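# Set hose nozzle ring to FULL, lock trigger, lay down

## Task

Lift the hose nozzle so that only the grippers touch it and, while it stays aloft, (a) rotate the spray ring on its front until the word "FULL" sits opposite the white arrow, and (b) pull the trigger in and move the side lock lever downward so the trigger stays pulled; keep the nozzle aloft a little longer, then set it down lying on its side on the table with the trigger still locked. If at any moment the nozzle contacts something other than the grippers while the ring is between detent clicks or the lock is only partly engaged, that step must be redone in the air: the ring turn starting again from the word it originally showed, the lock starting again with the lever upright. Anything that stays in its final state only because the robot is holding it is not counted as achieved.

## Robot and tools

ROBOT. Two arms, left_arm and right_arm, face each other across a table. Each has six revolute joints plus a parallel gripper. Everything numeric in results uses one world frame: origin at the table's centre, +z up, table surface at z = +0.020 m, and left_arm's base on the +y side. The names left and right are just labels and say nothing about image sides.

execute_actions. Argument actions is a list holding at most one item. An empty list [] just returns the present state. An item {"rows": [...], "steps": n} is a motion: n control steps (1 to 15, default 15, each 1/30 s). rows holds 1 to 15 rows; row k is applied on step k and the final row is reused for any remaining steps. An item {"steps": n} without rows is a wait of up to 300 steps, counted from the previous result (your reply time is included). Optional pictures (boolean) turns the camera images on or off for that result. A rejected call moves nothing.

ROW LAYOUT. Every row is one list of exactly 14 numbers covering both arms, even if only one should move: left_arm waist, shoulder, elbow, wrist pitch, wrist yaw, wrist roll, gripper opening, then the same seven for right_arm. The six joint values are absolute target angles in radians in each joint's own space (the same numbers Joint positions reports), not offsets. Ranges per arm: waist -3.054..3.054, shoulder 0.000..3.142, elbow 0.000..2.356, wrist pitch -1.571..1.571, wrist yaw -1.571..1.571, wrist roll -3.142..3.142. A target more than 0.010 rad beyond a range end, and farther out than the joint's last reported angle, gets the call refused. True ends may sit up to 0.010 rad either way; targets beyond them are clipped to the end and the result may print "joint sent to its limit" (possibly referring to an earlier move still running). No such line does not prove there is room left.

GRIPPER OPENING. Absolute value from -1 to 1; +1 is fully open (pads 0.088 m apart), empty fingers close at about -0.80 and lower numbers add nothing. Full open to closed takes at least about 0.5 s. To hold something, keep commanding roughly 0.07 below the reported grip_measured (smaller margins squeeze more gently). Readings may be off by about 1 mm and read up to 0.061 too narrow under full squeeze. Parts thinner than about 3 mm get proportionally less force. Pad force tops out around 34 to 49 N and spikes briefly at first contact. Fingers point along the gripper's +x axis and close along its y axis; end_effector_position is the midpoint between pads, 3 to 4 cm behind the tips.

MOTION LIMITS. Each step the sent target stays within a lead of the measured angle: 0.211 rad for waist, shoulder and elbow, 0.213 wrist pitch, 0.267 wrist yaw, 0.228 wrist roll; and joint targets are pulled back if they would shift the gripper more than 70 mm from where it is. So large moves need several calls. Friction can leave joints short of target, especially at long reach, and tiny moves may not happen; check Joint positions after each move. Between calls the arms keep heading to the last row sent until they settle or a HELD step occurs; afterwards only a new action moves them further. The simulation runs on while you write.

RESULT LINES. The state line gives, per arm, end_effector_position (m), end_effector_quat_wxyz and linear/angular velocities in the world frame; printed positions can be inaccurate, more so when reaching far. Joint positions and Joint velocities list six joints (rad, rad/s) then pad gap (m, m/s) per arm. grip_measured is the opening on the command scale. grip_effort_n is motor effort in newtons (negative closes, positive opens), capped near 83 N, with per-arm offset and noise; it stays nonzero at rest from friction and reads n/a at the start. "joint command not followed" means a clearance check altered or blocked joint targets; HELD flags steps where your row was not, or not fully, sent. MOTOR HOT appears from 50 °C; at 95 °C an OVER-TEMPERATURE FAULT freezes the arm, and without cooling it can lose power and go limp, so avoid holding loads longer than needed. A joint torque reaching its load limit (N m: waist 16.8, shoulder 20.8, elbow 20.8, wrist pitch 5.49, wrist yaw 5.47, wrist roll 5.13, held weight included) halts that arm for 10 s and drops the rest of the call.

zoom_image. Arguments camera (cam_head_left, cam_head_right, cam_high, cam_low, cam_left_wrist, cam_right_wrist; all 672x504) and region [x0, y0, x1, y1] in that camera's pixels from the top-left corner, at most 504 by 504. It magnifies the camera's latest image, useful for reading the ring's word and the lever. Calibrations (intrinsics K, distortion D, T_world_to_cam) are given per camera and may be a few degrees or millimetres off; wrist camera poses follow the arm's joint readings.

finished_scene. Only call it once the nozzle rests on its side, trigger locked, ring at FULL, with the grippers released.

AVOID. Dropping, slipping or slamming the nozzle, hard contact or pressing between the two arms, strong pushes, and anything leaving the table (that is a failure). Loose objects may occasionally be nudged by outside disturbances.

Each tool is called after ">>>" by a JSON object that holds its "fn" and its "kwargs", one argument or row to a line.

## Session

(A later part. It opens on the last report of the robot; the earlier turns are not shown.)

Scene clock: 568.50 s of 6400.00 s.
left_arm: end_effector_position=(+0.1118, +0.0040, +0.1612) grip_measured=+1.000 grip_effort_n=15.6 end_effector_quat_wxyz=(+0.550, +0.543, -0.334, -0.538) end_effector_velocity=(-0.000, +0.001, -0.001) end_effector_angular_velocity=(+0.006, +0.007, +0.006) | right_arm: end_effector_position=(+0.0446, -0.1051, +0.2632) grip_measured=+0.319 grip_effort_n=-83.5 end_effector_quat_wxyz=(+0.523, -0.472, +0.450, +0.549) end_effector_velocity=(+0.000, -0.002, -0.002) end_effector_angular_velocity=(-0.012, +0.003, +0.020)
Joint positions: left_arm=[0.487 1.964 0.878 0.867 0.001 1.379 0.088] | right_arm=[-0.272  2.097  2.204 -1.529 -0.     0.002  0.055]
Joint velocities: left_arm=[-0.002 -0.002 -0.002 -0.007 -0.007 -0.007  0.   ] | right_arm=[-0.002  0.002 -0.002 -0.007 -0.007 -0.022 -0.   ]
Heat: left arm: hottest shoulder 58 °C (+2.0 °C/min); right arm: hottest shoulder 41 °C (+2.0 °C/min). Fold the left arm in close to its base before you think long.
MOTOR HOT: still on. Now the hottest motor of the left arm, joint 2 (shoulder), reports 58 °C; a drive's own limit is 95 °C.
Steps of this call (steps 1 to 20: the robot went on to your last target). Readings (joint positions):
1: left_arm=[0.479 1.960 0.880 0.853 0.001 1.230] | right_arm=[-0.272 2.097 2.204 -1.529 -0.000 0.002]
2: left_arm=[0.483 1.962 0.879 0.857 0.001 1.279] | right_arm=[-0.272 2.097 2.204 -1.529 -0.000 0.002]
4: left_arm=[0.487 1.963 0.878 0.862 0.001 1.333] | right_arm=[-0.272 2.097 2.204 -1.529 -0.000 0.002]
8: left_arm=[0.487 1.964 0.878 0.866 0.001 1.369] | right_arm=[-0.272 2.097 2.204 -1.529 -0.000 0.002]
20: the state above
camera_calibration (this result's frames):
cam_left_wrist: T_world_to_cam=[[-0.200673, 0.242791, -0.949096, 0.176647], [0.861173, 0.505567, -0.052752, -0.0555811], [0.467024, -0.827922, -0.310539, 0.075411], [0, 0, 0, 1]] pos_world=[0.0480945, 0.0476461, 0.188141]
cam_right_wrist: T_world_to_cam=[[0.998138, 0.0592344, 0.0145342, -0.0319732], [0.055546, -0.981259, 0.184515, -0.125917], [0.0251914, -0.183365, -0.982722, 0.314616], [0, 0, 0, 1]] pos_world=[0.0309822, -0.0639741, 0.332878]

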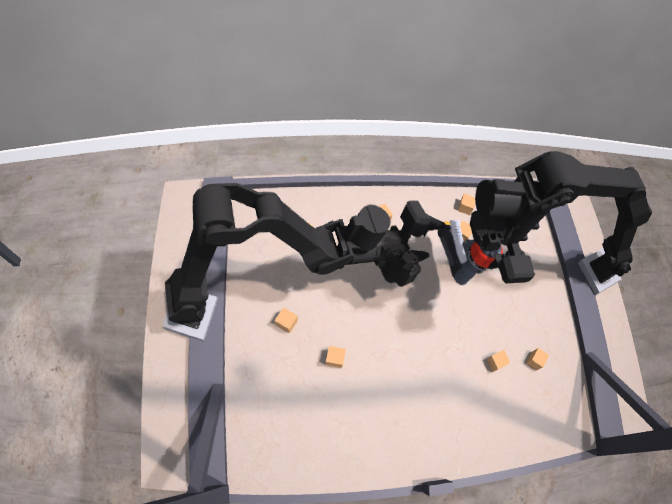

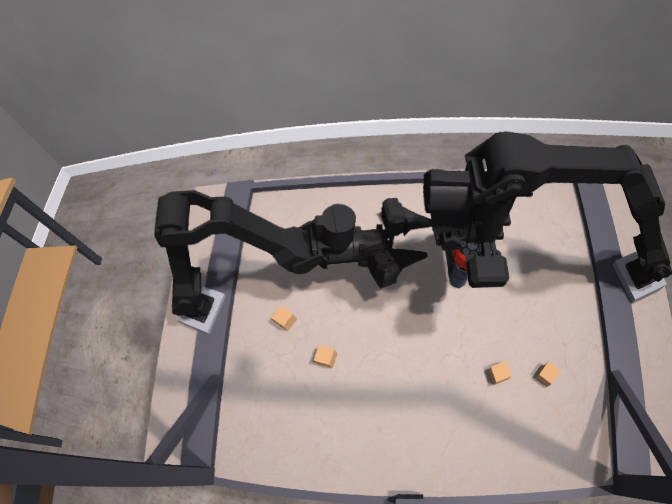

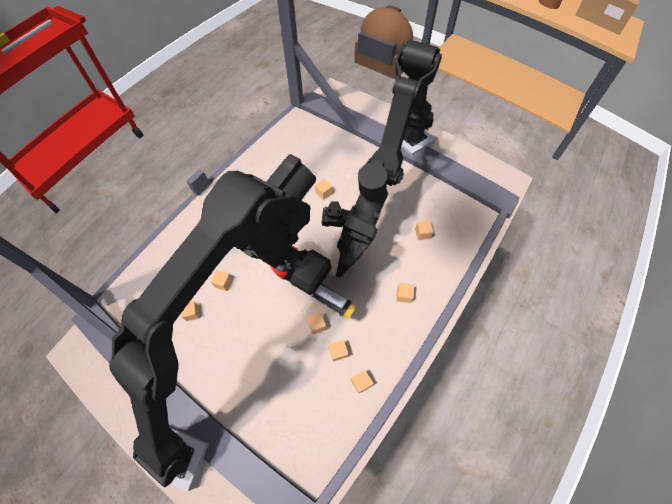

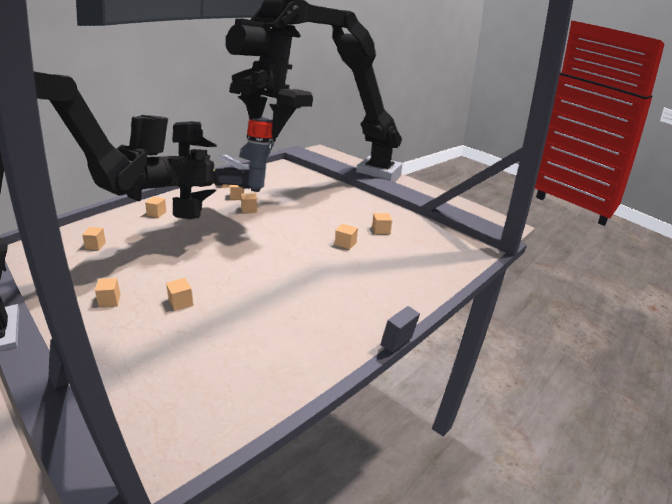

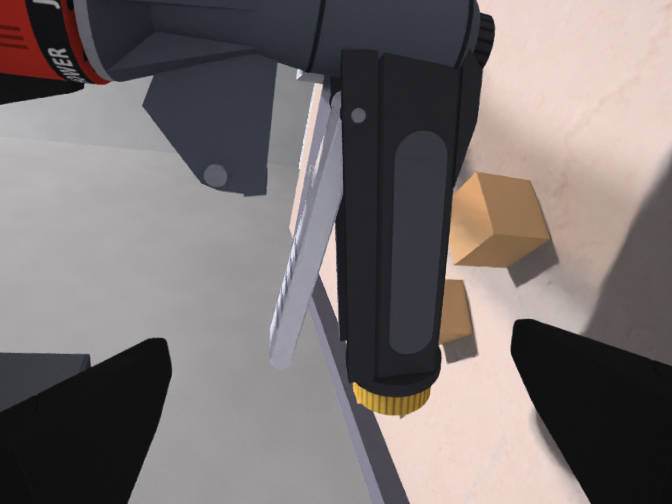

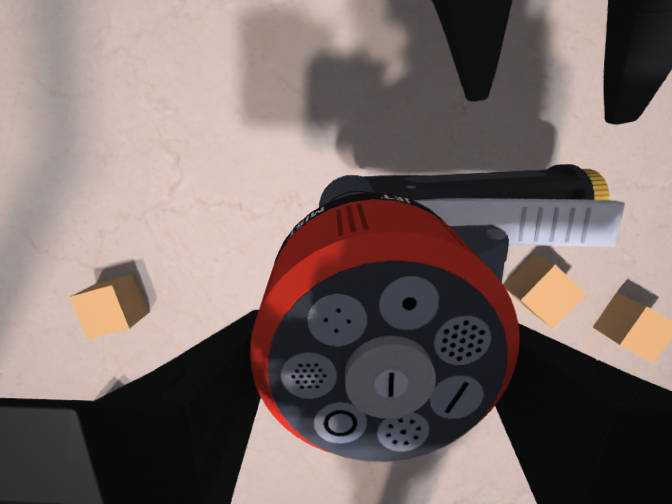

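>>> {"fn": "execute_actions", "kwargs": {
  "actions": [
    {"rows": [[0.488,1.979,0.880,0.871,0,1.385,1.0,-0.271,2.102,2.220,-1.530,0,0.005,0.25],[0.488,1.985,0.888,0.872,0,1.385,1.0,-0.271,2.102,2.220,-1.530,0,0.005,0.25],[0.488,1.993,0.895,0.873,0,1.385,1.0,-0.271,2.102,2.220,-1.530,0,0.005,0.25],[0.488,2.002,0.903,0.874,0,1.385,1.0,-0.271,2.102,2.220,-1.530,0,0.005,0.25],[0.488,2.012,0.912,0.875,0,1.385,1.0,-0.271,2.102,2.220,-1.530,0,0.005,0.25],[0.488,2.022,0.921,0.876,0,1.385,1.0,-0.271,2.102,2.220,-1.530,0,0.005,0.25],[0.488,2.032,0.931,0.877,0,1.385,1.0,-0.271,2.102,2.220,-1.530,0,0.005,0.25],[0.488,2.042,0.941,0.878,0,1.385,1.0,-0.271,2.102,2.220,-1.530,0,0.005,0.25],[0.488,2.052,0.951,0.879,0,1.385,1.0,-0.271,2.102,2.220,-1.530,0,0.005,0.25],[0.488,2.062,0.961,0.879,0,1.385,1.0,-0.271,2.102,2.220,-1.530,0,0.005,0.25],[0.488,2.072,0.971,0.879,0,1.385,1.0,-0.271,2.102,2.220,-1.530,0,0.005,0.25],[0.488,2.081,0.981,0.879,0,1.385,1.0,-0.271,2.102,2.220,-1.530,0,0.005,0.25],[0.488,2.090,0.991,0.879,0,1.385,1.0,-0.271,2.102,2.220,-1.530,0,0.005,0.25],[0.488,2.098,1.000,0.879,0,1.385,1.0,-0.271,2.102,2.220,-1.530,0,0.005,0.25],[0.488,2.1035,1.006,0.879,0,1.385,1.0,-0.271,2.102,2.220,-1.530,0,0.005,0.25]], "steps": 15}
  ],
  "pictures": false
}}

>>> {"fn": "execute_actions", "kwargs": {
  "actions": [
    {"steps": 15}
  ]
}}

Scene clock: 598.63 s of 6400.00 s.
left_arm: end_effector_position=(+0.1167, -0.0197, +0.1465) grip_measured=+1.000 grip_effort_n=15.6 end_effector_quat_wxyz=(+0.550, +0.544, -0.334, -0.539) end_effector_velocity=(+0.014, -0.059, -0.022) end_effector_angular_velocity=(-0.030, +0.011, +0.024) | right_arm: end_effector_position=(+0.0446, -0.1051, +0.2632) grip_measured=+0.319 grip_effort_n=-83.5 end_effector_quat_wxyz=(+0.523, -0.472, +0.450, +0.549) end_effector_velocity=(-0.002, -0.000, +0.001) end_effector_angular_velocity=(+0.006, +0.019, +0.023)
Joint positions: left_arm=[0.487 2.074 0.978 0.876 0.001 1.38  0.088] | right_arm=[-0.272  2.097  2.204 -1.529 -0.     0.002  0.055]
Joint velocities: left_arm=[-0.002  0.242  0.261  0.007 -0.022 -0.022  0.   ] | right_arm=[-0.002 -0.007 -0.007  0.007 -0.022 -0.022  0.   ]
Heat: left arm: hottest shoulder 52 °C (-6.0 °C/min); right arm: hottest shoulder 41 °C (+1.0 °C/min). Fold the left arm in close to its base before you think long.
MOTOR HOT: still on. Now the hottest motor of the left arm, joint 2 (shoulder), reports 52 °C; a drive's own limit is 95 °C.
Steps of this call (steps 1 to 15: the robot went on to your last target; steps 16 to 90: nothing new was sent; then 26.63 s passed at rest; steps 91 to 105: all 15 steps of this action). Readings (joint positions):
91: left_arm=[0.487 1.965 0.878 0.868 0.001 1.380] | right_arm=[-0.272 2.097 2.204 -1.529 -0.000 0.002]
92: left_arm=[0.487 1.966 0.878 0.869 0.001 1.380] | right_arm=[-0.272 2.097 2.204 -1.529 -0.000 0.002]
94: left_arm=[0.487 1.974 0.883 0.870 0.001 1.380] | right_arm=[-0.272 2.097 2.204 -1.529 -0.000 0.002]
98: left_arm=[0.487 2.009 0.911 0.872 0.001 1.380] | right_arm=[-0.272 2.097 2.204 -1.529 -0.000 0.002]
105: the state above

Scene clock: 599.13 s of 6400.00 s.
left_arm: end_effector_position=(+0.1176, -0.0240, +0.1453) grip_measured=+1.000 grip_effort_n=15.6 end_effector_quat_wxyz=(+0.551, +0.543, -0.335, -0.538) end_effector_velocity=(-0.001, +0.002, -0.001) end_effector_angular_velocity=(+0.010, -0.010, +0.013) | right_arm: end_effector_position=(+0.0446, -0.1051, +0.2632) grip_measured=+0.319 grip_effort_n=-83.5 end_effector_quat_wxyz=(+0.523, -0.472, +0.450, +0.549) end_effector_velocity=(-0.002, +0.000, +0.003) end_effector_angular_velocity=(+0.012, +0.007, +0.011)
Joint positions: left_arm=[0.487 2.091 0.997 0.876 0.001 1.38  0.088] | right_arm=[-0.272  2.097  2.204 -1.529 -0.     0.002  0.055]
Joint velocities: left_arm=[-0.007 -0.007 -0.007 -0.007 -0.022  0.007  0.   ] | right_arm=[ 0.002 -0.007 -0.002  0.007 -0.007 -0.007  0.   ]
Heat: left arm: hottest shoulder 52 °C (-6.1 °C/min); right arm: hottest shoulder 41 °C (+1.0 °C/min). Fold the left arm in close to its base before you think long.
MOTOR HOT: still on. Now the hottest motor of the left arm, joint 2 (shoulder), reports 52 °C; a drive's own limit is 95 °C.
Steps of this call (steps 1 to 15: the robot went on to your last target). Readings (joint positions):
1: left_arm=[0.487 2.081 0.985 0.876 0.001 1.380] | right_arm=[-0.272 2.097 2.204 -1.529 -0.000 0.002]
2: left_arm=[0.487 2.085 0.989 0.876 0.001 1.380] | right_arm=[-0.272 2.097 2.204 -1.529 -0.000 0.002]
4: left_arm=[0.487 2.089 0.993 0.876 0.001 1.380] | right_arm=[-0.272 2.097 2.204 -1.529 -0.000 0.002]
8: left_arm=[0.487 2.091 0.996 0.876 0.001 1.380] | right_arm=[-0.272 2.097 2.204 -1.529 -0.000 0.002]
15: the state above
camera_calibration (this result's frames):
cam_left_wrist: T_world_to_cam=[[-0.20016, 0.24217, -0.949363, 0.169438], [0.861242, 0.50546, -0.0526447, -0.047272], [0.467116, -0.828169, -0.30974, 0.0444358], [0, 0, 0, 1]] pos_world=[0.0538706, 0.0196617, 0.172133]
cam_right_wrist: T_world_to_cam=[[0.998138, 0.0592344, 0.0145342, -0.0319732], [0.055546, -0.981259, 0.184515, -0.125917], [0.0251914, -0.183365, -0.982722, 0.314616], [0, 0, 0, 1]] pos_world=[0.0309822, -0.0639741, 0.332878]

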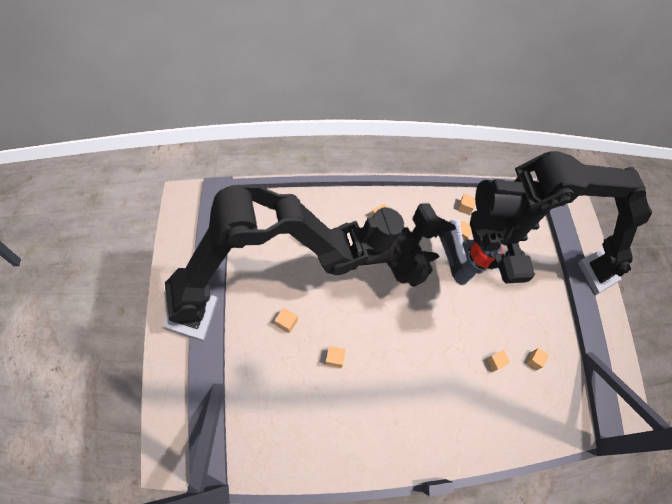

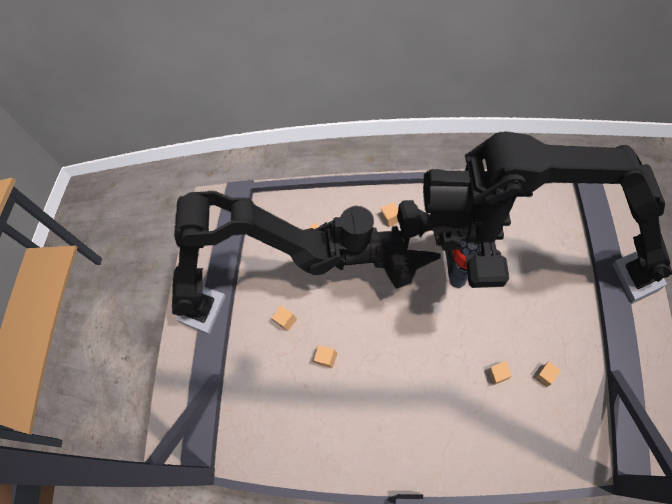

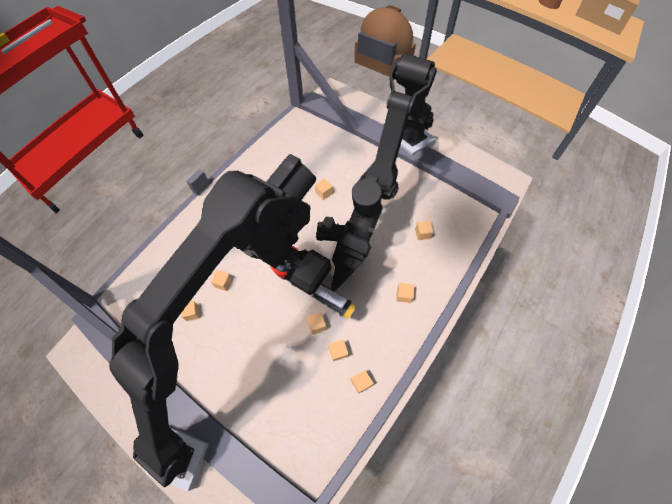

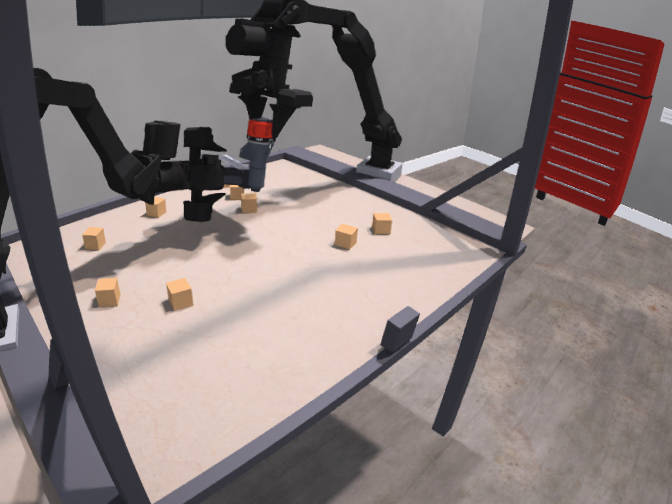

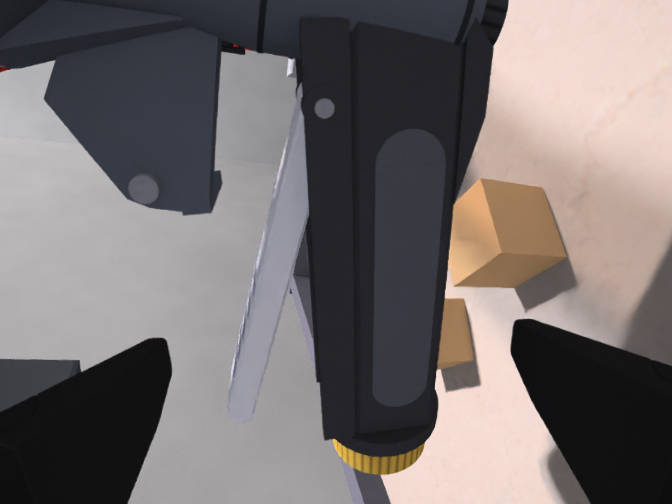

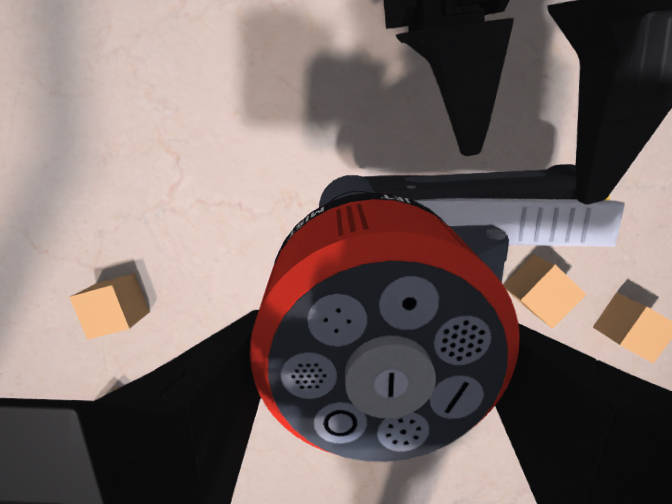

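>>> {"fn": "execute_actions", "kwargs": {
  "actions": [
    {"rows": [[0.488,2.107,1.011,0.874,0,1.385,1.0,-0.271,2.102,2.220,-1.530,0,0.005,0.25],[0.488,2.112,1.018,0.871,0,1.385,1.0,-0.271,2.102,2.220,-1.530,0,0.005,0.25],[0.488,2.118,1.027,0.868,0,1.385,1.0,-0.271,2.102,2.220,-1.530,0,0.005,0.25],[0.488,2.125,1.037,0.865,0,1.385,1.0,-0.271,2.102,2.220,-1.530,0,0.005,0.25],[0.488,2.133,1.048,0.862,0,1.385,1.0,-0.271,2.102,2.220,-1.530,0,0.005,0.25],[0.488,2.141,1.059,0.859,0,1.385,1.0,-0.271,2.102,2.220,-1.530,0,0.005,0.25],[0.488,2.149,1.070,0.855,0,1.385,0.95,-0.271,2.102,2.220,-1.530,0,0.005,0.25],[0.488,2.157,1.081,0.851,0,1.385,0.90,-0.271,2.102,2.220,-1.530,0,0.005,0.25],[0.488,2.165,1.092,0.847,0,1.385,0.85,-0.271,2.102,2.220,-1.530,0,0.005,0.25],[0.488,2.173,1.104,0.843,0,1.385,0.80,-0.271,2.102,2.220,-1.530,0,0.005,0.25],[0.488,2.181,1.116,0.839,0,1.385,0.75,-0.271,2.102,2.220,-1.530,0,0.005,0.25],[0.488,2.189,1.127,0.835,0,1.385,0.70,-0.271,2.102,2.220,-1.530,0,0.005,0.25],[0.488,2.196,1.137,0.832,0,1.385,0.65,-0.271,2.102,2.220,-1.530,0,0.005,0.25],[0.488,2.202,1.146,0.830,0,1.385,0.60,-0.271,2.102,2.220,-1.530,0,0.005,0.25],[0.488,2.2055,1.152,0.828,0,1.385,0.55,-0.271,2.102,2.220,-1.530,0,0.005,0.25]], "steps": 15}
  ],
  "pictures": false
}}

>>> {"fn": "execute_actions", "kwargs": {
  "actions": [
    {"steps": 15}
  ]
}}

Scene clock: 607.37 s of 6400.00 s.
left_arm: end_effector_position=(+0.1230, -0.0501, +0.1383) grip_measured=+0.665 grip_effort_n=-18.8 end_effector_quat_wxyz=(+0.550, +0.544, -0.334, -0.539) end_effector_velocity=(+0.010, -0.053, -0.015) end_effector_angular_velocity=(-0.001, +0.017, +0.019) | right_arm: end_effector_position=(+0.0446, -0.1051, +0.2632) grip_measured=+0.319 grip_effort_n=-83.5 end_effector_quat_wxyz=(+0.523, -0.472, +0.450, +0.549) end_effector_velocity=(+0.002, -0.002, +0.000) end_effector_angular_velocity=(-0.007, -0.011, +0.018)
Joint positions: left_arm=[0.487 2.18  1.123 0.836 0.001 1.38  0.072] | right_arm=[-0.272  2.097  2.204 -1.529 -0.     0.002  0.055]
Joint velocities: left_arm=[-0.007  0.183  0.261 -0.081 -0.022 -0.022 -0.07 ] | right_arm=[-0.002 -0.002 -0.002 -0.007  0.007 -0.022 -0.   ]
Heat: left arm: hottest shoulder 52 °C (-6.1 °C/min); right arm: hottest shoulder 41 °C (+0.0 °C/min). Fold the left arm in close to its base before you think long.
MOTOR HOT: still on. Now the hottest motor of the left arm, joint 2 (shoulder), reports 52 °C; a drive's own limit is 95 °C.
Steps of this call (steps 1 to 15: the robot went on to your last target; steps 16 to 90: nothing new was sent; then 4.73 s passed at rest; steps 91 to 105: all 15 steps of this action). Readings (joint positions):
91: left_arm=[0.487 2.092 0.997 0.876 0.001 1.380] | right_arm=[-0.272 2.097 2.204 -1.529 -0.000 0.002]
92: left_arm=[0.487 2.094 1.000 0.876 0.001 1.380] | right_arm=[-0.272 2.097 2.204 -1.529 -0.000 0.002]
94: left_arm=[0.487 2.101 1.012 0.873 0.001 1.380] | right_arm=[-0.272 2.097 2.204 -1.529 -0.000 0.002]
98: left_arm=[0.487 2.127 1.049 0.861 0.001 1.380] | right_arm=[-0.272 2.097 2.204 -1.529 -0.000 0.002]
105: the state above

Scene clock: 607.87 s of 6400.00 s.
left_arm: end_effector_position=(+0.1238, -0.0540, +0.1379) grip_measured=+0.554 grip_effort_n=-18.8 end_effector_quat_wxyz=(+0.550, +0.544, -0.334, -0.539) end_effector_velocity=(-0.002, -0.000, +0.002) end_effector_angular_velocity=(-0.009, +0.007, -0.008) | right_arm: end_effector_position=(+0.0446, -0.1051, +0.2632) grip_measured=+0.319 grip_effort_n=-83.5 end_effector_quat_wxyz=(+0.523, -0.472, +0.450, +0.549) end_effector_velocity=(+0.002, -0.002, +0.000) end_effector_angular_velocity=(-0.007, -0.009, +0.004)
Joint positions: left_arm=[0.487 2.192 1.142 0.83  0.001 1.38  0.066] | right_arm=[-0.272  2.097  2.204 -1.529 -0.     0.002  0.055]
Joint velocities: left_arm=[-0.002 -0.002 -0.002  0.007  0.007 -0.007 -0.   ] | right_arm=[-0.002 -0.002 -0.002 -0.007  0.007 -0.007 -0.   ]
Heat: left arm: hottest shoulder 52 °C (-6.0 °C/min); right arm: hottest shoulder 41 °C (+0.0 °C/min). Fold the left arm in close to its base before you think long.
MOTOR HOT: still on. Now the hottest motor of the left arm, joint 2 (shoulder), reports 52 °C; a drive's own limit is 95 °C.
Steps of this call (steps 1 to 15: the robot went on to your last target). Readings (joint positions):
1: left_arm=[0.487 2.185 1.130 0.834 0.001 1.380] | right_arm=[-0.272 2.097 2.204 -1.529 -0.000 0.002]
2: left_arm=[0.487 2.188 1.134 0.833 0.001 1.380] | right_arm=[-0.272 2.097 2.204 -1.529 -0.000 0.002]
4: left_arm=[0.487 2.191 1.139 0.831 0.001 1.380] | right_arm=[-0.272 2.097 2.204 -1.529 -0.000 0.002]
8: left_arm=[0.487 2.192 1.142 0.830 0.001 1.380] | right_arm=[-0.272 2.097 2.204 -1.529 -0.000 0.002]
15: the state above
camera_calibration (this result's frames):
cam_left_wrist: T_world_to_cam=[[-0.200526, 0.243943, -0.948832, 0.171043], [0.861222, 0.505558, -0.0520328, -0.0378914], [0.466996, -0.827589, -0.311466, 0.014648], [0, 0, 0, 1]] pos_world=[0.0600908, -0.0104457, 0.164881]
cam_right_wrist: T_world_to_cam=[[0.998138, 0.0592344, 0.0145342, -0.0319732], [0.055546, -0.981259, 0.184515, -0.125917], [0.0251914, -0.183365, -0.982722, 0.314616], [0, 0, 0, 1]] pos_world=[0.0309822, -0.0639741, 0.332878]

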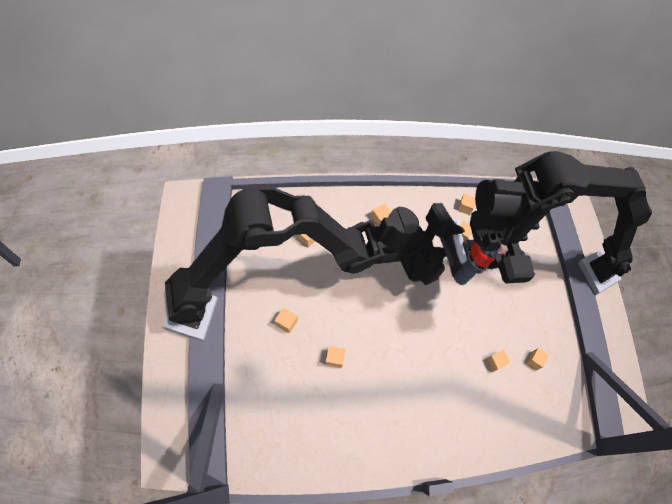

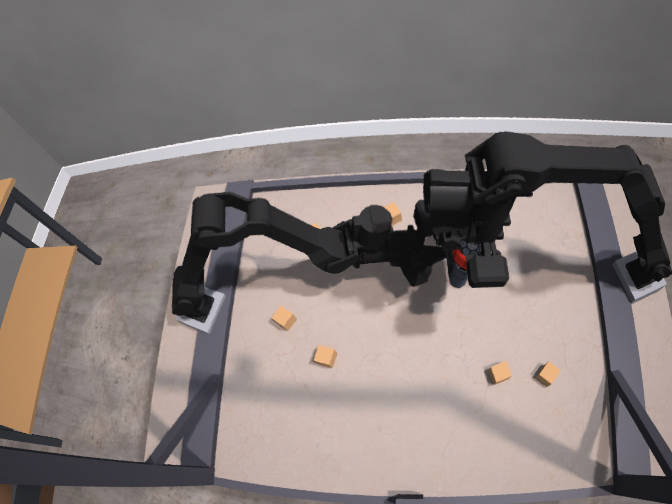

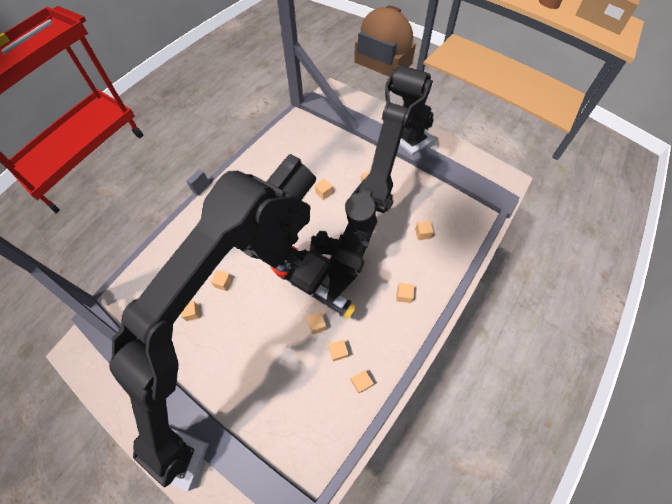

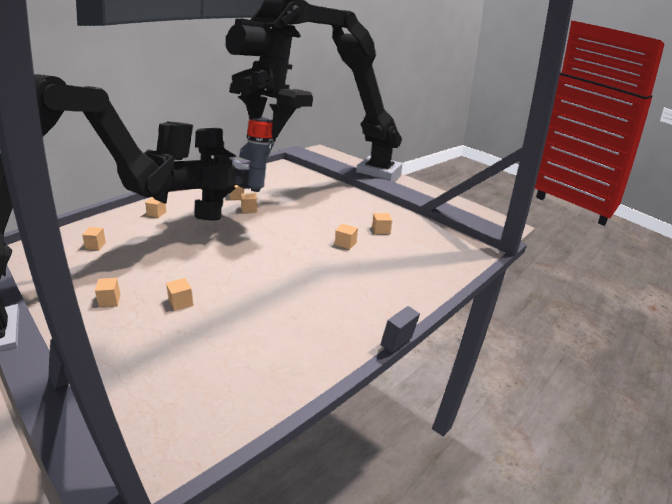

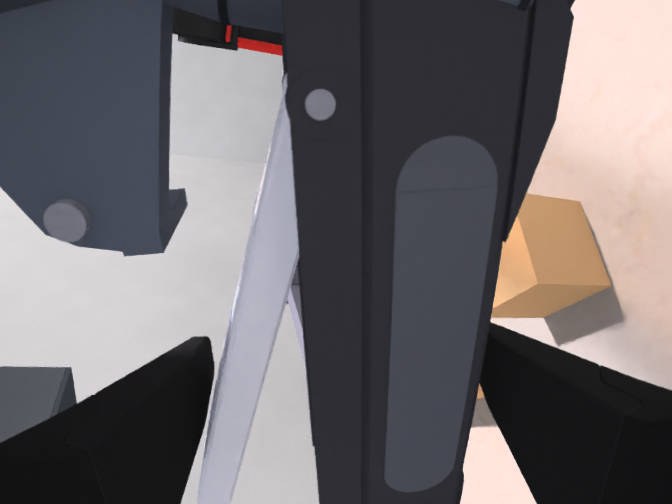

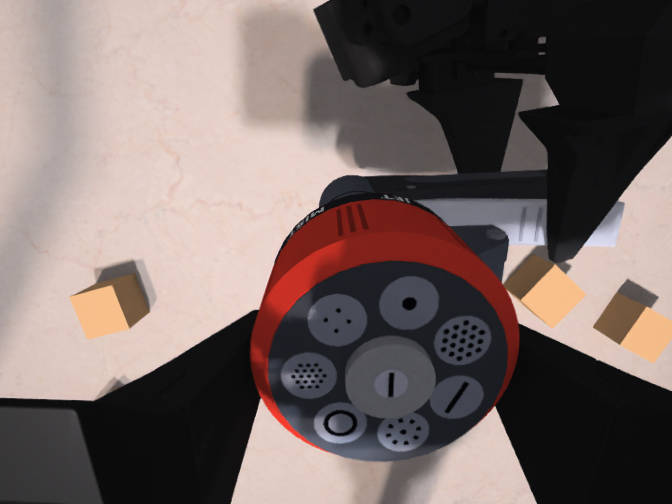

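>>> {"fn": "execute_actions", "kwargs": {
  "actions": [
    {"rows": [[0.488,2.2055,1.152,0.828,0,1.385,0.52,-0.271,2.102,2.220,-1.530,0,0.005,0.25],[0.488,2.2055,1.152,0.828,0,1.385,0.49,-0.271,2.102,2.220,-1.530,0,0.005,0.25],[0.488,2.2055,1.152,0.828,0,1.385,0.46,-0.271,2.102,2.220,-1.530,0,0.005,0.25],[0.488,2.2055,1.152,0.828,0,1.385,0.43,-0.271,2.102,2.220,-1.530,0,0.005,0.25],[0.488,2.2055,1.152,0.828,0,1.385,0.40,-0.271,2.102,2.220,-1.530,0,0.005,0.25],[0.488,2.2055,1.152,0.828,0,1.385,0.37,-0.271,2.102,2.220,-1.530,0,0.005,0.25],[0.488,2.2055,1.152,0.828,0,1.385,0.345,-0.271,2.102,2.220,-1.530,0,0.005,0.25],[0.488,2.2055,1.152,0.828,0,1.385,0.32,-0.271,2.102,2.220,-1.530,0,0.005,0.25],[0.488,2.2062,1.152,0.828,0,1.385,0.30,-0.271,2.102,2.220,-1.530,0,0.005,0.25],[0.488,2.2071,1.152,0.828,0,1.385,0.28,-0.271,2.102,2.220,-1.530,0,0.005,0.25],[0.488,2.2080,1.152,0.828,0,1.385,0.26,-0.271,2.102,2.220,-1.530,0,0.005,0.25],[0.488,2.2089,1.152,0.828,0,1.385,0.24,-0.271,2.102,2.220,-1.530,0,0.005,0.25],[0.488,2.2098,1.152,0.828,0,1.385,0.22,-0.271,2.102,2.220,-1.530,0,0.005,0.25],[0.488,2.2107,1.152,0.828,0,1.385,0.20,-0.271,2.102,2.220,-1.530,0,0.005,0.25],[0.488,2.2116,1.152,0.828,0,1.385,0.18,-0.271,2.102,2.220,-1.530,0,0.005,0.25]], "steps": 15}
  ],
  "pictures": false
}}

>>> {"fn": "execute_actions", "kwargs": {
  "actions": [
    {"steps": 12}
  ]
}}

Scene clock: 619.33 s of 6400.00 s.
left_arm: end_effector_position=(+0.1240, -0.0548, +0.1376) grip_measured=+0.233 grip_effort_n=-37.9 end_effector_quat_wxyz=(+0.550, +0.544, -0.334, -0.539) end_effector_velocity=(+0.001, +0.003, -0.022) end_effector_angular_velocity=(+0.057, -0.000, +0.017) | right_arm: end_effector_position=(+0.0445, -0.1052, +0.2629) grip_measured=+0.319 grip_effort_n=-83.5 end_effector_quat_wxyz=(+0.522, -0.472, +0.451, +0.549) end_effector_velocity=(-0.004, -0.002, +0.000) end_effector_angular_velocity=(-0.008, +0.018, +0.027)
Joint positions: left_arm=[0.487 2.195 1.146 0.83  0.001 1.38  0.05 ] | right_arm=[-0.272  2.098  2.204 -1.53  -0.001  0.002  0.055]
Joint velocities: left_arm=[-0.002  0.027 -0.007 -0.022 -0.022  0.007 -0.029] | right_arm=[ 0.002 -0.002 -0.002 -0.007 -0.022 -0.022 -0.001]
Heat: left arm: hottest shoulder 51 °C (-7.1 °C/min); right arm: hottest shoulder 42 °C (+1.0 °C/min). Fold the left arm in close to its base before you think long.
MOTOR HOT: still on. Now the hottest motor of the left arm, joint 2 (shoulder), reports 51 °C; a drive's own limit is 95 °C.
Steps of this call (steps 1 to 15: the robot went on to your last target; steps 16 to 90: nothing new was sent; then 7.97 s passed at rest; steps 91 to 105: all 15 steps of this action). Readings (joint positions):
91: left_arm=[0.487 2.192 1.142 0.830 0.001 1.380] | right_arm=[-0.272 2.097 2.204 -1.529 -0.000 0.002]
92: left_arm=[0.487 2.192 1.142 0.830 0.001 1.380] | right_arm=[-0.272 2.097 2.204 -1.529 -0.000 0.002]
94: left_arm=[0.487 2.192 1.143 0.830 0.001 1.380] | right_arm=[-0.272 2.097 2.204 -1.529 -0.000 0.002]
98: left_arm=[0.487 2.192 1.145 0.830 0.001 1.380] | right_arm=[-0.272 2.098 2.204 -1.529 -0.001 0.002]
105: the state above

Scene clock: 619.73 s of 6400.00 s.
left_arm: end_effector_position=(+0.1238, -0.0548, +0.1366) grip_measured=+0.188 grip_effort_n=-39.3 end_effector_quat_wxyz=(+0.550, +0.544, -0.334, -0.539) end_effector_velocity=(-0.003, +0.001, -0.004) end_effector_angular_velocity=(+0.020, +0.013, -0.008) | right_arm: end_effector_position=(+0.0445, -0.1052, +0.2629) grip_measured=+0.319 grip_effort_n=-83.5 end_effector_quat_wxyz=(+0.522, -0.472, +0.451, +0.549) end_effector_velocity=(+0.002, -0.005, -0.000) end_effector_angular_velocity=(-0.022, +0.007, -0.013)
Joint positions: left_arm=[0.487 2.197 1.146 0.83  0.001 1.38  0.048] | right_arm=[-0.272  2.098  2.204 -1.53  -0.001  0.002  0.055]
Joint velocities: left_arm=[-0.002 -0.002 -0.002 -0.022  0.007 -0.007 -0.001] | right_arm=[-0.007 -0.002 -0.002 -0.022 -0.007  0.007 -0.   ]
Heat: left arm: hottest shoulder 51 °C (-7.0 °C/min); right arm: hottest shoulder 42 °C (+1.0 °C/min). Fold the left arm in close to its base before you think long.
MOTOR HOT: still on. Now the hottest motor of the left arm, joint 2 (shoulder), reports 51 °C; a drive's own limit is 95 °C.
Steps of this call (steps 1 to 12: the robot went on to your last target). Readings (joint positions):
1: left_arm=[0.487 2.196 1.146 0.830 0.001 1.380] | right_arm=[-0.272 2.098 2.204 -1.530 -0.001 0.002]
2: left_arm=[0.487 2.197 1.146 0.830 0.001 1.380] | right_arm=[-0.272 2.098 2.204 -1.530 -0.001 0.002]
4: left_arm=[0.487 2.197 1.146 0.830 0.001 1.380] | right_arm=[-0.272 2.098 2.204 -1.530 -0.001 0.002]
8: left_arm=[0.487 2.197 1.146 0.830 0.001 1.380] | right_arm=[-0.272 2.098 2.204 -1.530 -0.001 0.002]
12: the state above
camera_calibration (this result's frames):
cam_left_wrist: T_world_to_cam=[[-0.200725, 0.245437, -0.948404, 0.169972], [0.861399, 0.505307, -0.0515432, -0.0376339], [0.466584, -0.8273, -0.312847, 0.0139004], [0, 0, 0, 1]] pos_world=[0.0600498, -0.0112009, 0.163611]
cam_right_wrist: T_world_to_cam=[[0.998187, 0.0586214, 0.0136499, -0.031686], [0.0550594, -0.980933, 0.186385, -0.126458], [0.0243158, -0.185295, -0.982382, 0.313994], [0, 0, 0, 1]] pos_world=[0.0309562, -0.0640073, 0.332465]

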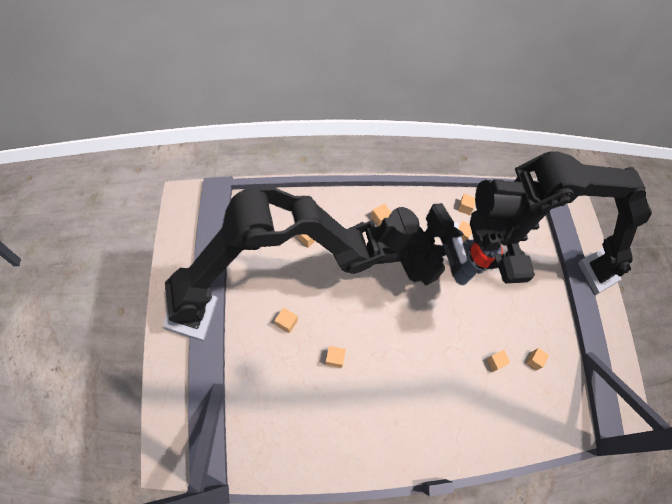

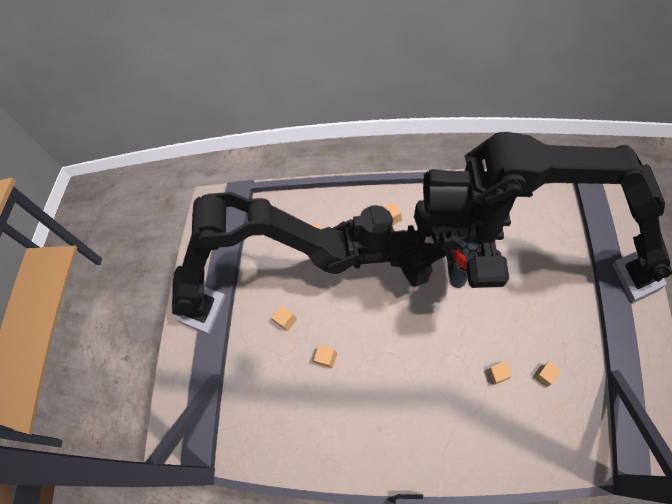

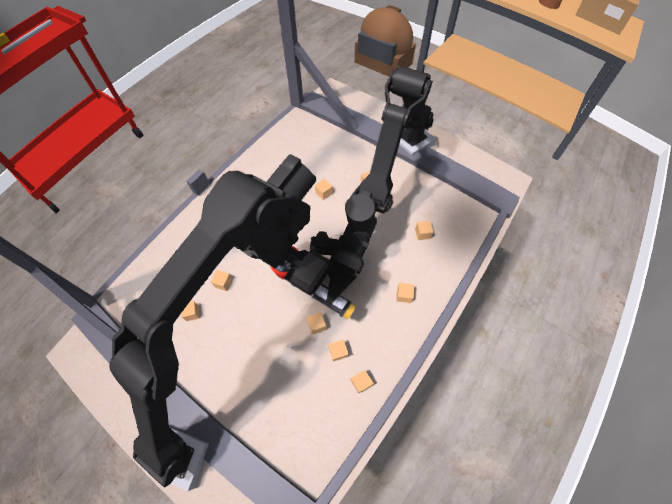

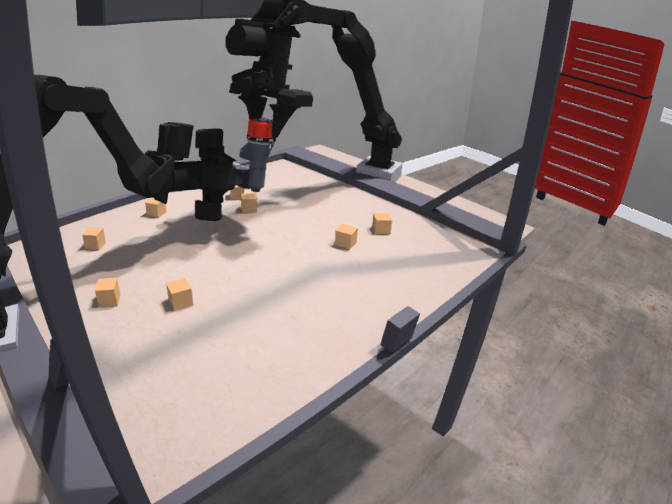

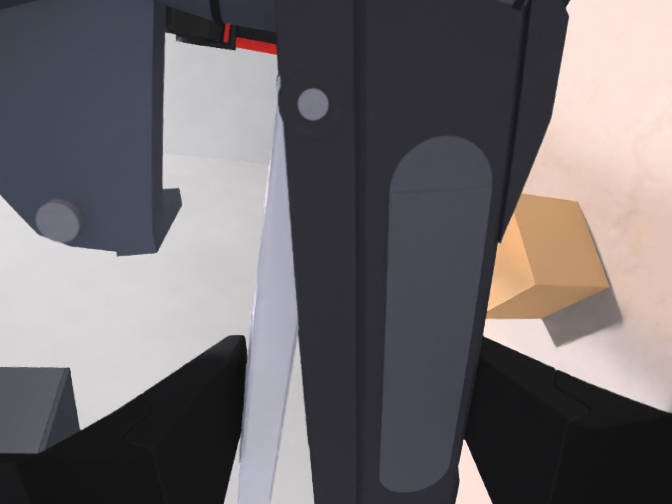

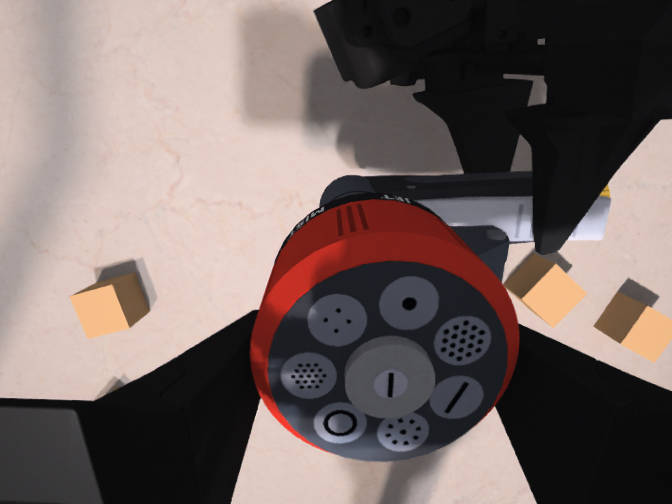

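>>> {"fn": "execute_actions", "kwargs": {
  "actions": [
    {"rows": [[0.488,2.2126,1.152,0.828,0,1.385,0.16,-0.271,2.102,2.220,-1.530,0,0.005,0.25],[0.488,2.2135,1.152,0.828,0,1.385,0.14,-0.271,2.102,2.220,-1.530,0,0.005,0.25],[0.488,2.2145,1.152,0.828,0,1.385,0.12,-0.271,2.102,2.220,-1.530,0,0.005,0.25],[0.488,2.2154,1.152,0.828,0,1.385,0.10,-0.271,2.102,2.220,-1.530,0,0.005,0.25],[0.488,2.2164,1.152,0.828,0,1.385,0.08,-0.271,2.102,2.220,-1.530,0,0.005,0.25],[0.488,2.2173,1.152,0.828,0,1.385,0.06,-0.271,2.102,2.220,-1.530,0,0.005,0.25],[0.488,2.2183,1.152,0.828,0,1.385,0.04,-0.271,2.102,2.220,-1.530,0,0.005,0.25],[0.488,2.2192,1.152,0.828,0,1.385,0.02,-0.271,2.102,2.220,-1.530,0,0.005,0.25],[0.488,2.2202,1.152,0.828,0,1.385,0.00,-0.271,2.102,2.220,-1.530,0,0.005,0.25],[0.488,2.2211,1.152,0.828,0,1.385,-0.02,-0.271,2.102,2.220,-1.530,0,0.005,0.25],[0.488,2.2215,1.152,0.828,0,1.385,-0.05,-0.271,2.102,2.220,-1.530,0,0.005,0.25],[0.488,2.2215,1.152,0.828,0,1.385,-0.08,-0.271,2.102,2.220,-1.530,0,0.005,0.25],[0.488,2.2215,1.152,0.828,0,1.385,-0.12,-0.271,2.102,2.220,-1.530,0,0.005,0.25],[0.488,2.2215,1.152,0.828,0,1.385,-0.18,-0.271,2.102,2.220,-1.530,0,0.005,0.25],[0.488,2.2215,1.152,0.828,0,1.385,-0.25,-0.271,2.102,2.220,-1.530,0,0.005,0.25]], "steps": 15}
  ],
  "pictures": false
}}

>>> {"fn": "execute_actions", "kwargs": {
  "actions": [
    {"steps": 12}
  ]
}}

Scene clock: 625.60 s of 6400.00 s.
left_arm: end_effector_position=(+0.1237, -0.0546, +0.1312) grip_measured=-0.086 grip_effort_n=-83.5 end_effector_quat_wxyz=(+0.547, +0.546, -0.331, -0.541) end_effector_velocity=(-0.003, +0.000, -0.001) end_effector_angular_velocity=(+0.005, +0.010, -0.008) | right_arm: end_effector_position=(+0.0449, -0.1055, +0.2629) grip_measured=+0.319 grip_effort_n=-83.5 end_effector_quat_wxyz=(+0.523, -0.473, +0.451, +0.547) end_effector_velocity=(+0.002, -0.005, -0.000) end_effector_angular_velocity=(-0.022, +0.005, +0.001)
Joint positions: left_arm=[0.487 2.207 1.146 0.83  0.001 1.38  0.035] | right_arm=[-0.272  2.098  2.204 -1.531  0.002  0.003  0.055]
Joint velocities: left_arm=[-0.002 -0.002 -0.002 -0.007  0.007 -0.007 -0.   ] | right_arm=[-0.007 -0.002 -0.002 -0.022 -0.007 -0.007  0.   ]
Heat: left arm: hottest shoulder 51 °C (-7.0 °C/min); right arm: hottest shoulder 42 °C (+1.0 °C/min). Fold the left arm in close to its base before you think long.
MOTOR HOT: still on. Now the hottest motor of the left arm, joint 2 (shoulder), reports 51 °C; a drive's own limit is 95 °C.
Steps of this call (steps 1 to 15: the robot went on to your last target; steps 16 to 90: nothing new was sent; then 2.37 s passed at rest; steps 91 to 105: all 15 steps of this action). Readings (joint positions):
91: left_arm=[0.487 2.198 1.146 0.830 0.001 1.380] | right_arm=[-0.272 2.098 2.204 -1.530 -0.001 0.002]
92: left_arm=[0.487 2.198 1.146 0.830 0.001 1.380] | right_arm=[-0.272 2.098 2.204 -1.530 -0.001 0.002]
94: left_arm=[0.487 2.199 1.146 0.830 0.001 1.380] | right_arm=[-0.272 2.098 2.204 -1.530 -0.000 0.002]
98: left_arm=[0.487 2.203 1.146 0.830 0.001 1.380] | right_arm=[-0.272 2.098 2.204 -1.530 0.000 0.003]
105: the state above

Scene clock: 626.00 s of 6400.00 s.
left_arm: end_effector_position=(+0.1237, -0.0546, +0.1312) grip_measured=-0.086 grip_effort_n=-83.5 end_effector_quat_wxyz=(+0.547, +0.546, -0.331, -0.541) end_effector_velocity=(-0.003, -0.001, +0.001) end_effector_angular_velocity=(-0.002, +0.020, +0.005) | right_arm: end_effector_position=(+0.0449, -0.1056, +0.2629) grip_measured=+0.319 grip_effort_n=-83.5 end_effector_quat_wxyz=(+0.523, -0.473, +0.451, +0.547) end_effector_velocity=(-0.002, -0.005, -0.002) end_effector_angular_velocity=(-0.028, +0.021, -0.006)
Joint positions: left_arm=[0.487 2.207 1.146 0.83  0.001 1.38  0.035] | right_arm=[-0.272  2.098  2.204 -1.531  0.002  0.003  0.055]
Joint velocities: left_arm=[-0.007 -0.002  0.002 -0.007 -0.007 -0.022 -0.   ] | right_arm=[-0.002  0.002 -0.002 -0.022 -0.022  0.007 -0.   ]
Heat: left arm: hottest shoulder 51 °C (-7.1 °C/min); right arm: hottest shoulder 42 °C (+1.0 °C/min). Fold the left arm in close to its base before you think long.
MOTOR HOT: still on. Now the hottest motor of the left arm, joint 2 (shoulder), reports 51 °C; a drive's own limit is 95 °C.
Steps of this call (steps 1 to 12: the robot went on to your last target). Readings (joint positions):
1: left_arm=[0.487 2.207 1.146 0.830 0.001 1.380] | right_arm=[-0.272 2.098 2.204 -1.531 0.002 0.003]
2: left_arm=[0.487 2.207 1.146 0.830 0.001 1.380] | right_arm=[-0.272 2.098 2.204 -1.531 0.002 0.003]
4: left_arm=[0.487 2.207 1.146 0.830 0.001 1.380] | right_arm=[-0.272 2.098 2.204 -1.531 0.002 0.003]
8: left_arm=[0.487 2.207 1.146 0.830 0.001 1.380] | right_arm=[-0.272 2.098 2.204 -1.531 0.002 0.003]
12: the state above
camera_calibration (this result's frames):
cam_left_wrist: T_world_to_cam=[[-0.202609, 0.254694, -0.945558, 0.165182], [0.861483, 0.505471, -0.0484404, -0.0383275], [0.465615, -0.824397, -0.321828, 0.0138711], [0, 0, 0, 1]] pos_world=[0.0600273, -0.0112623, 0.158797]
cam_right_wrist: T_world_to_cam=[[0.998215, 0.057499, 0.0161673, -0.0328657], [0.0534488, -0.980733, 0.187896, -0.127079], [0.0266597, -0.186697, -0.982056, 0.31354], [0, 0, 0, 1]] pos_world=[0.0312403, -0.0642035, 0.332323]

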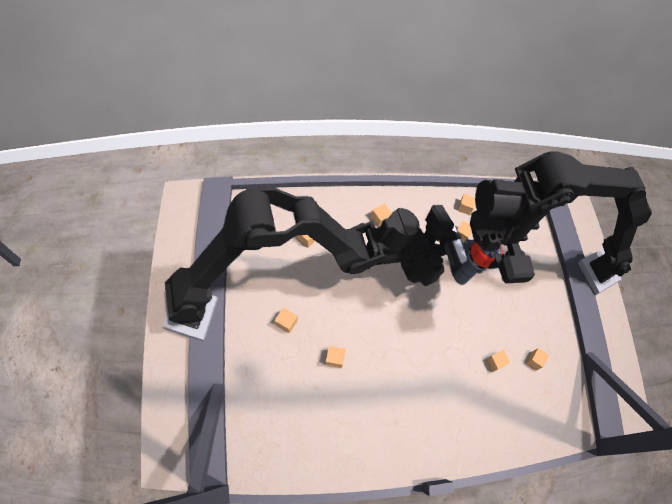

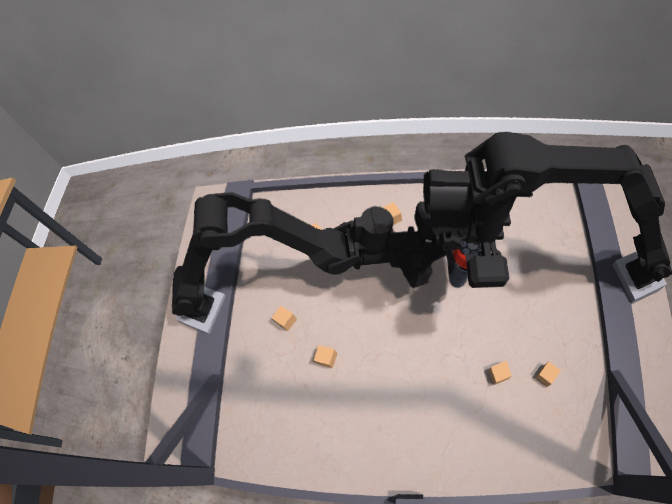

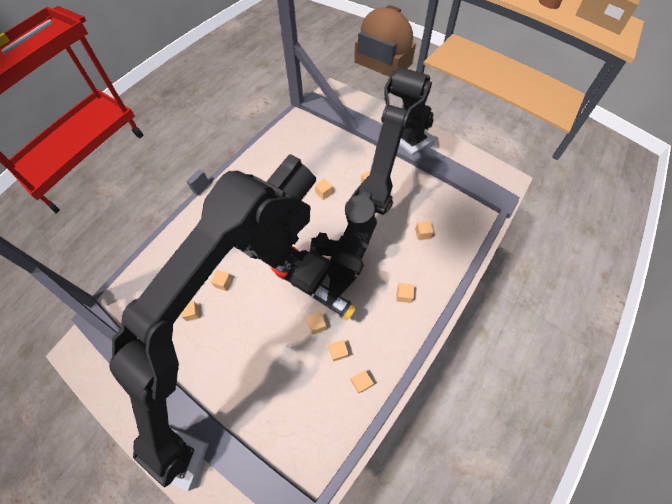

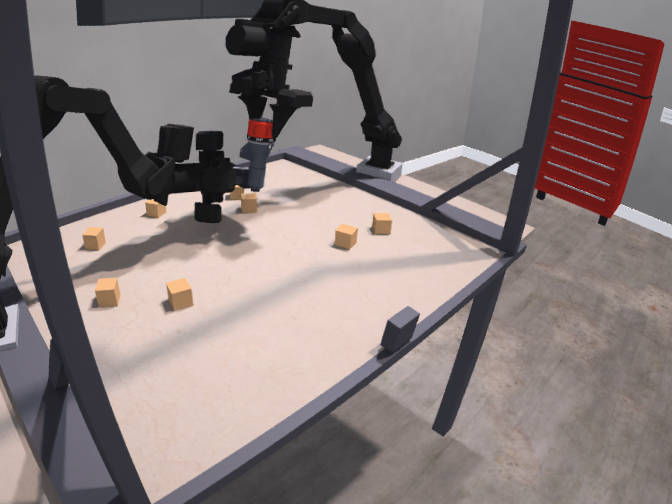

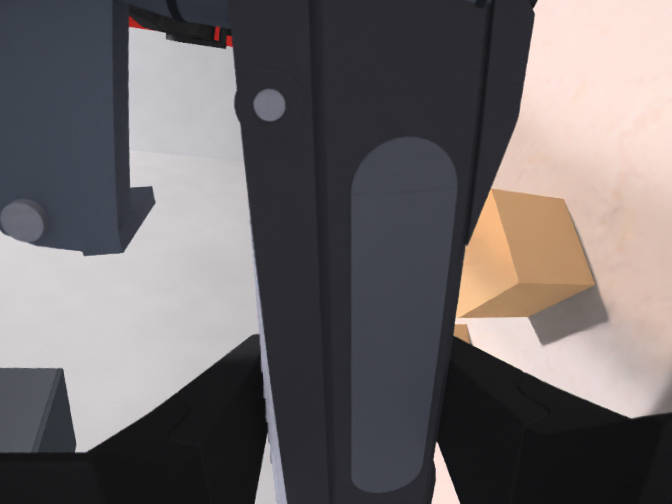

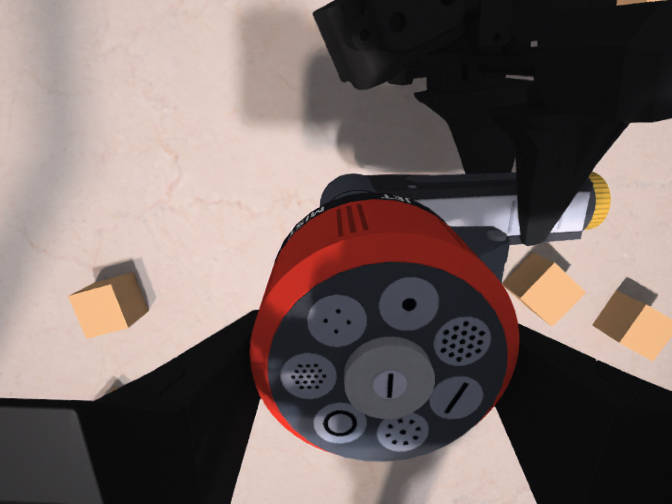

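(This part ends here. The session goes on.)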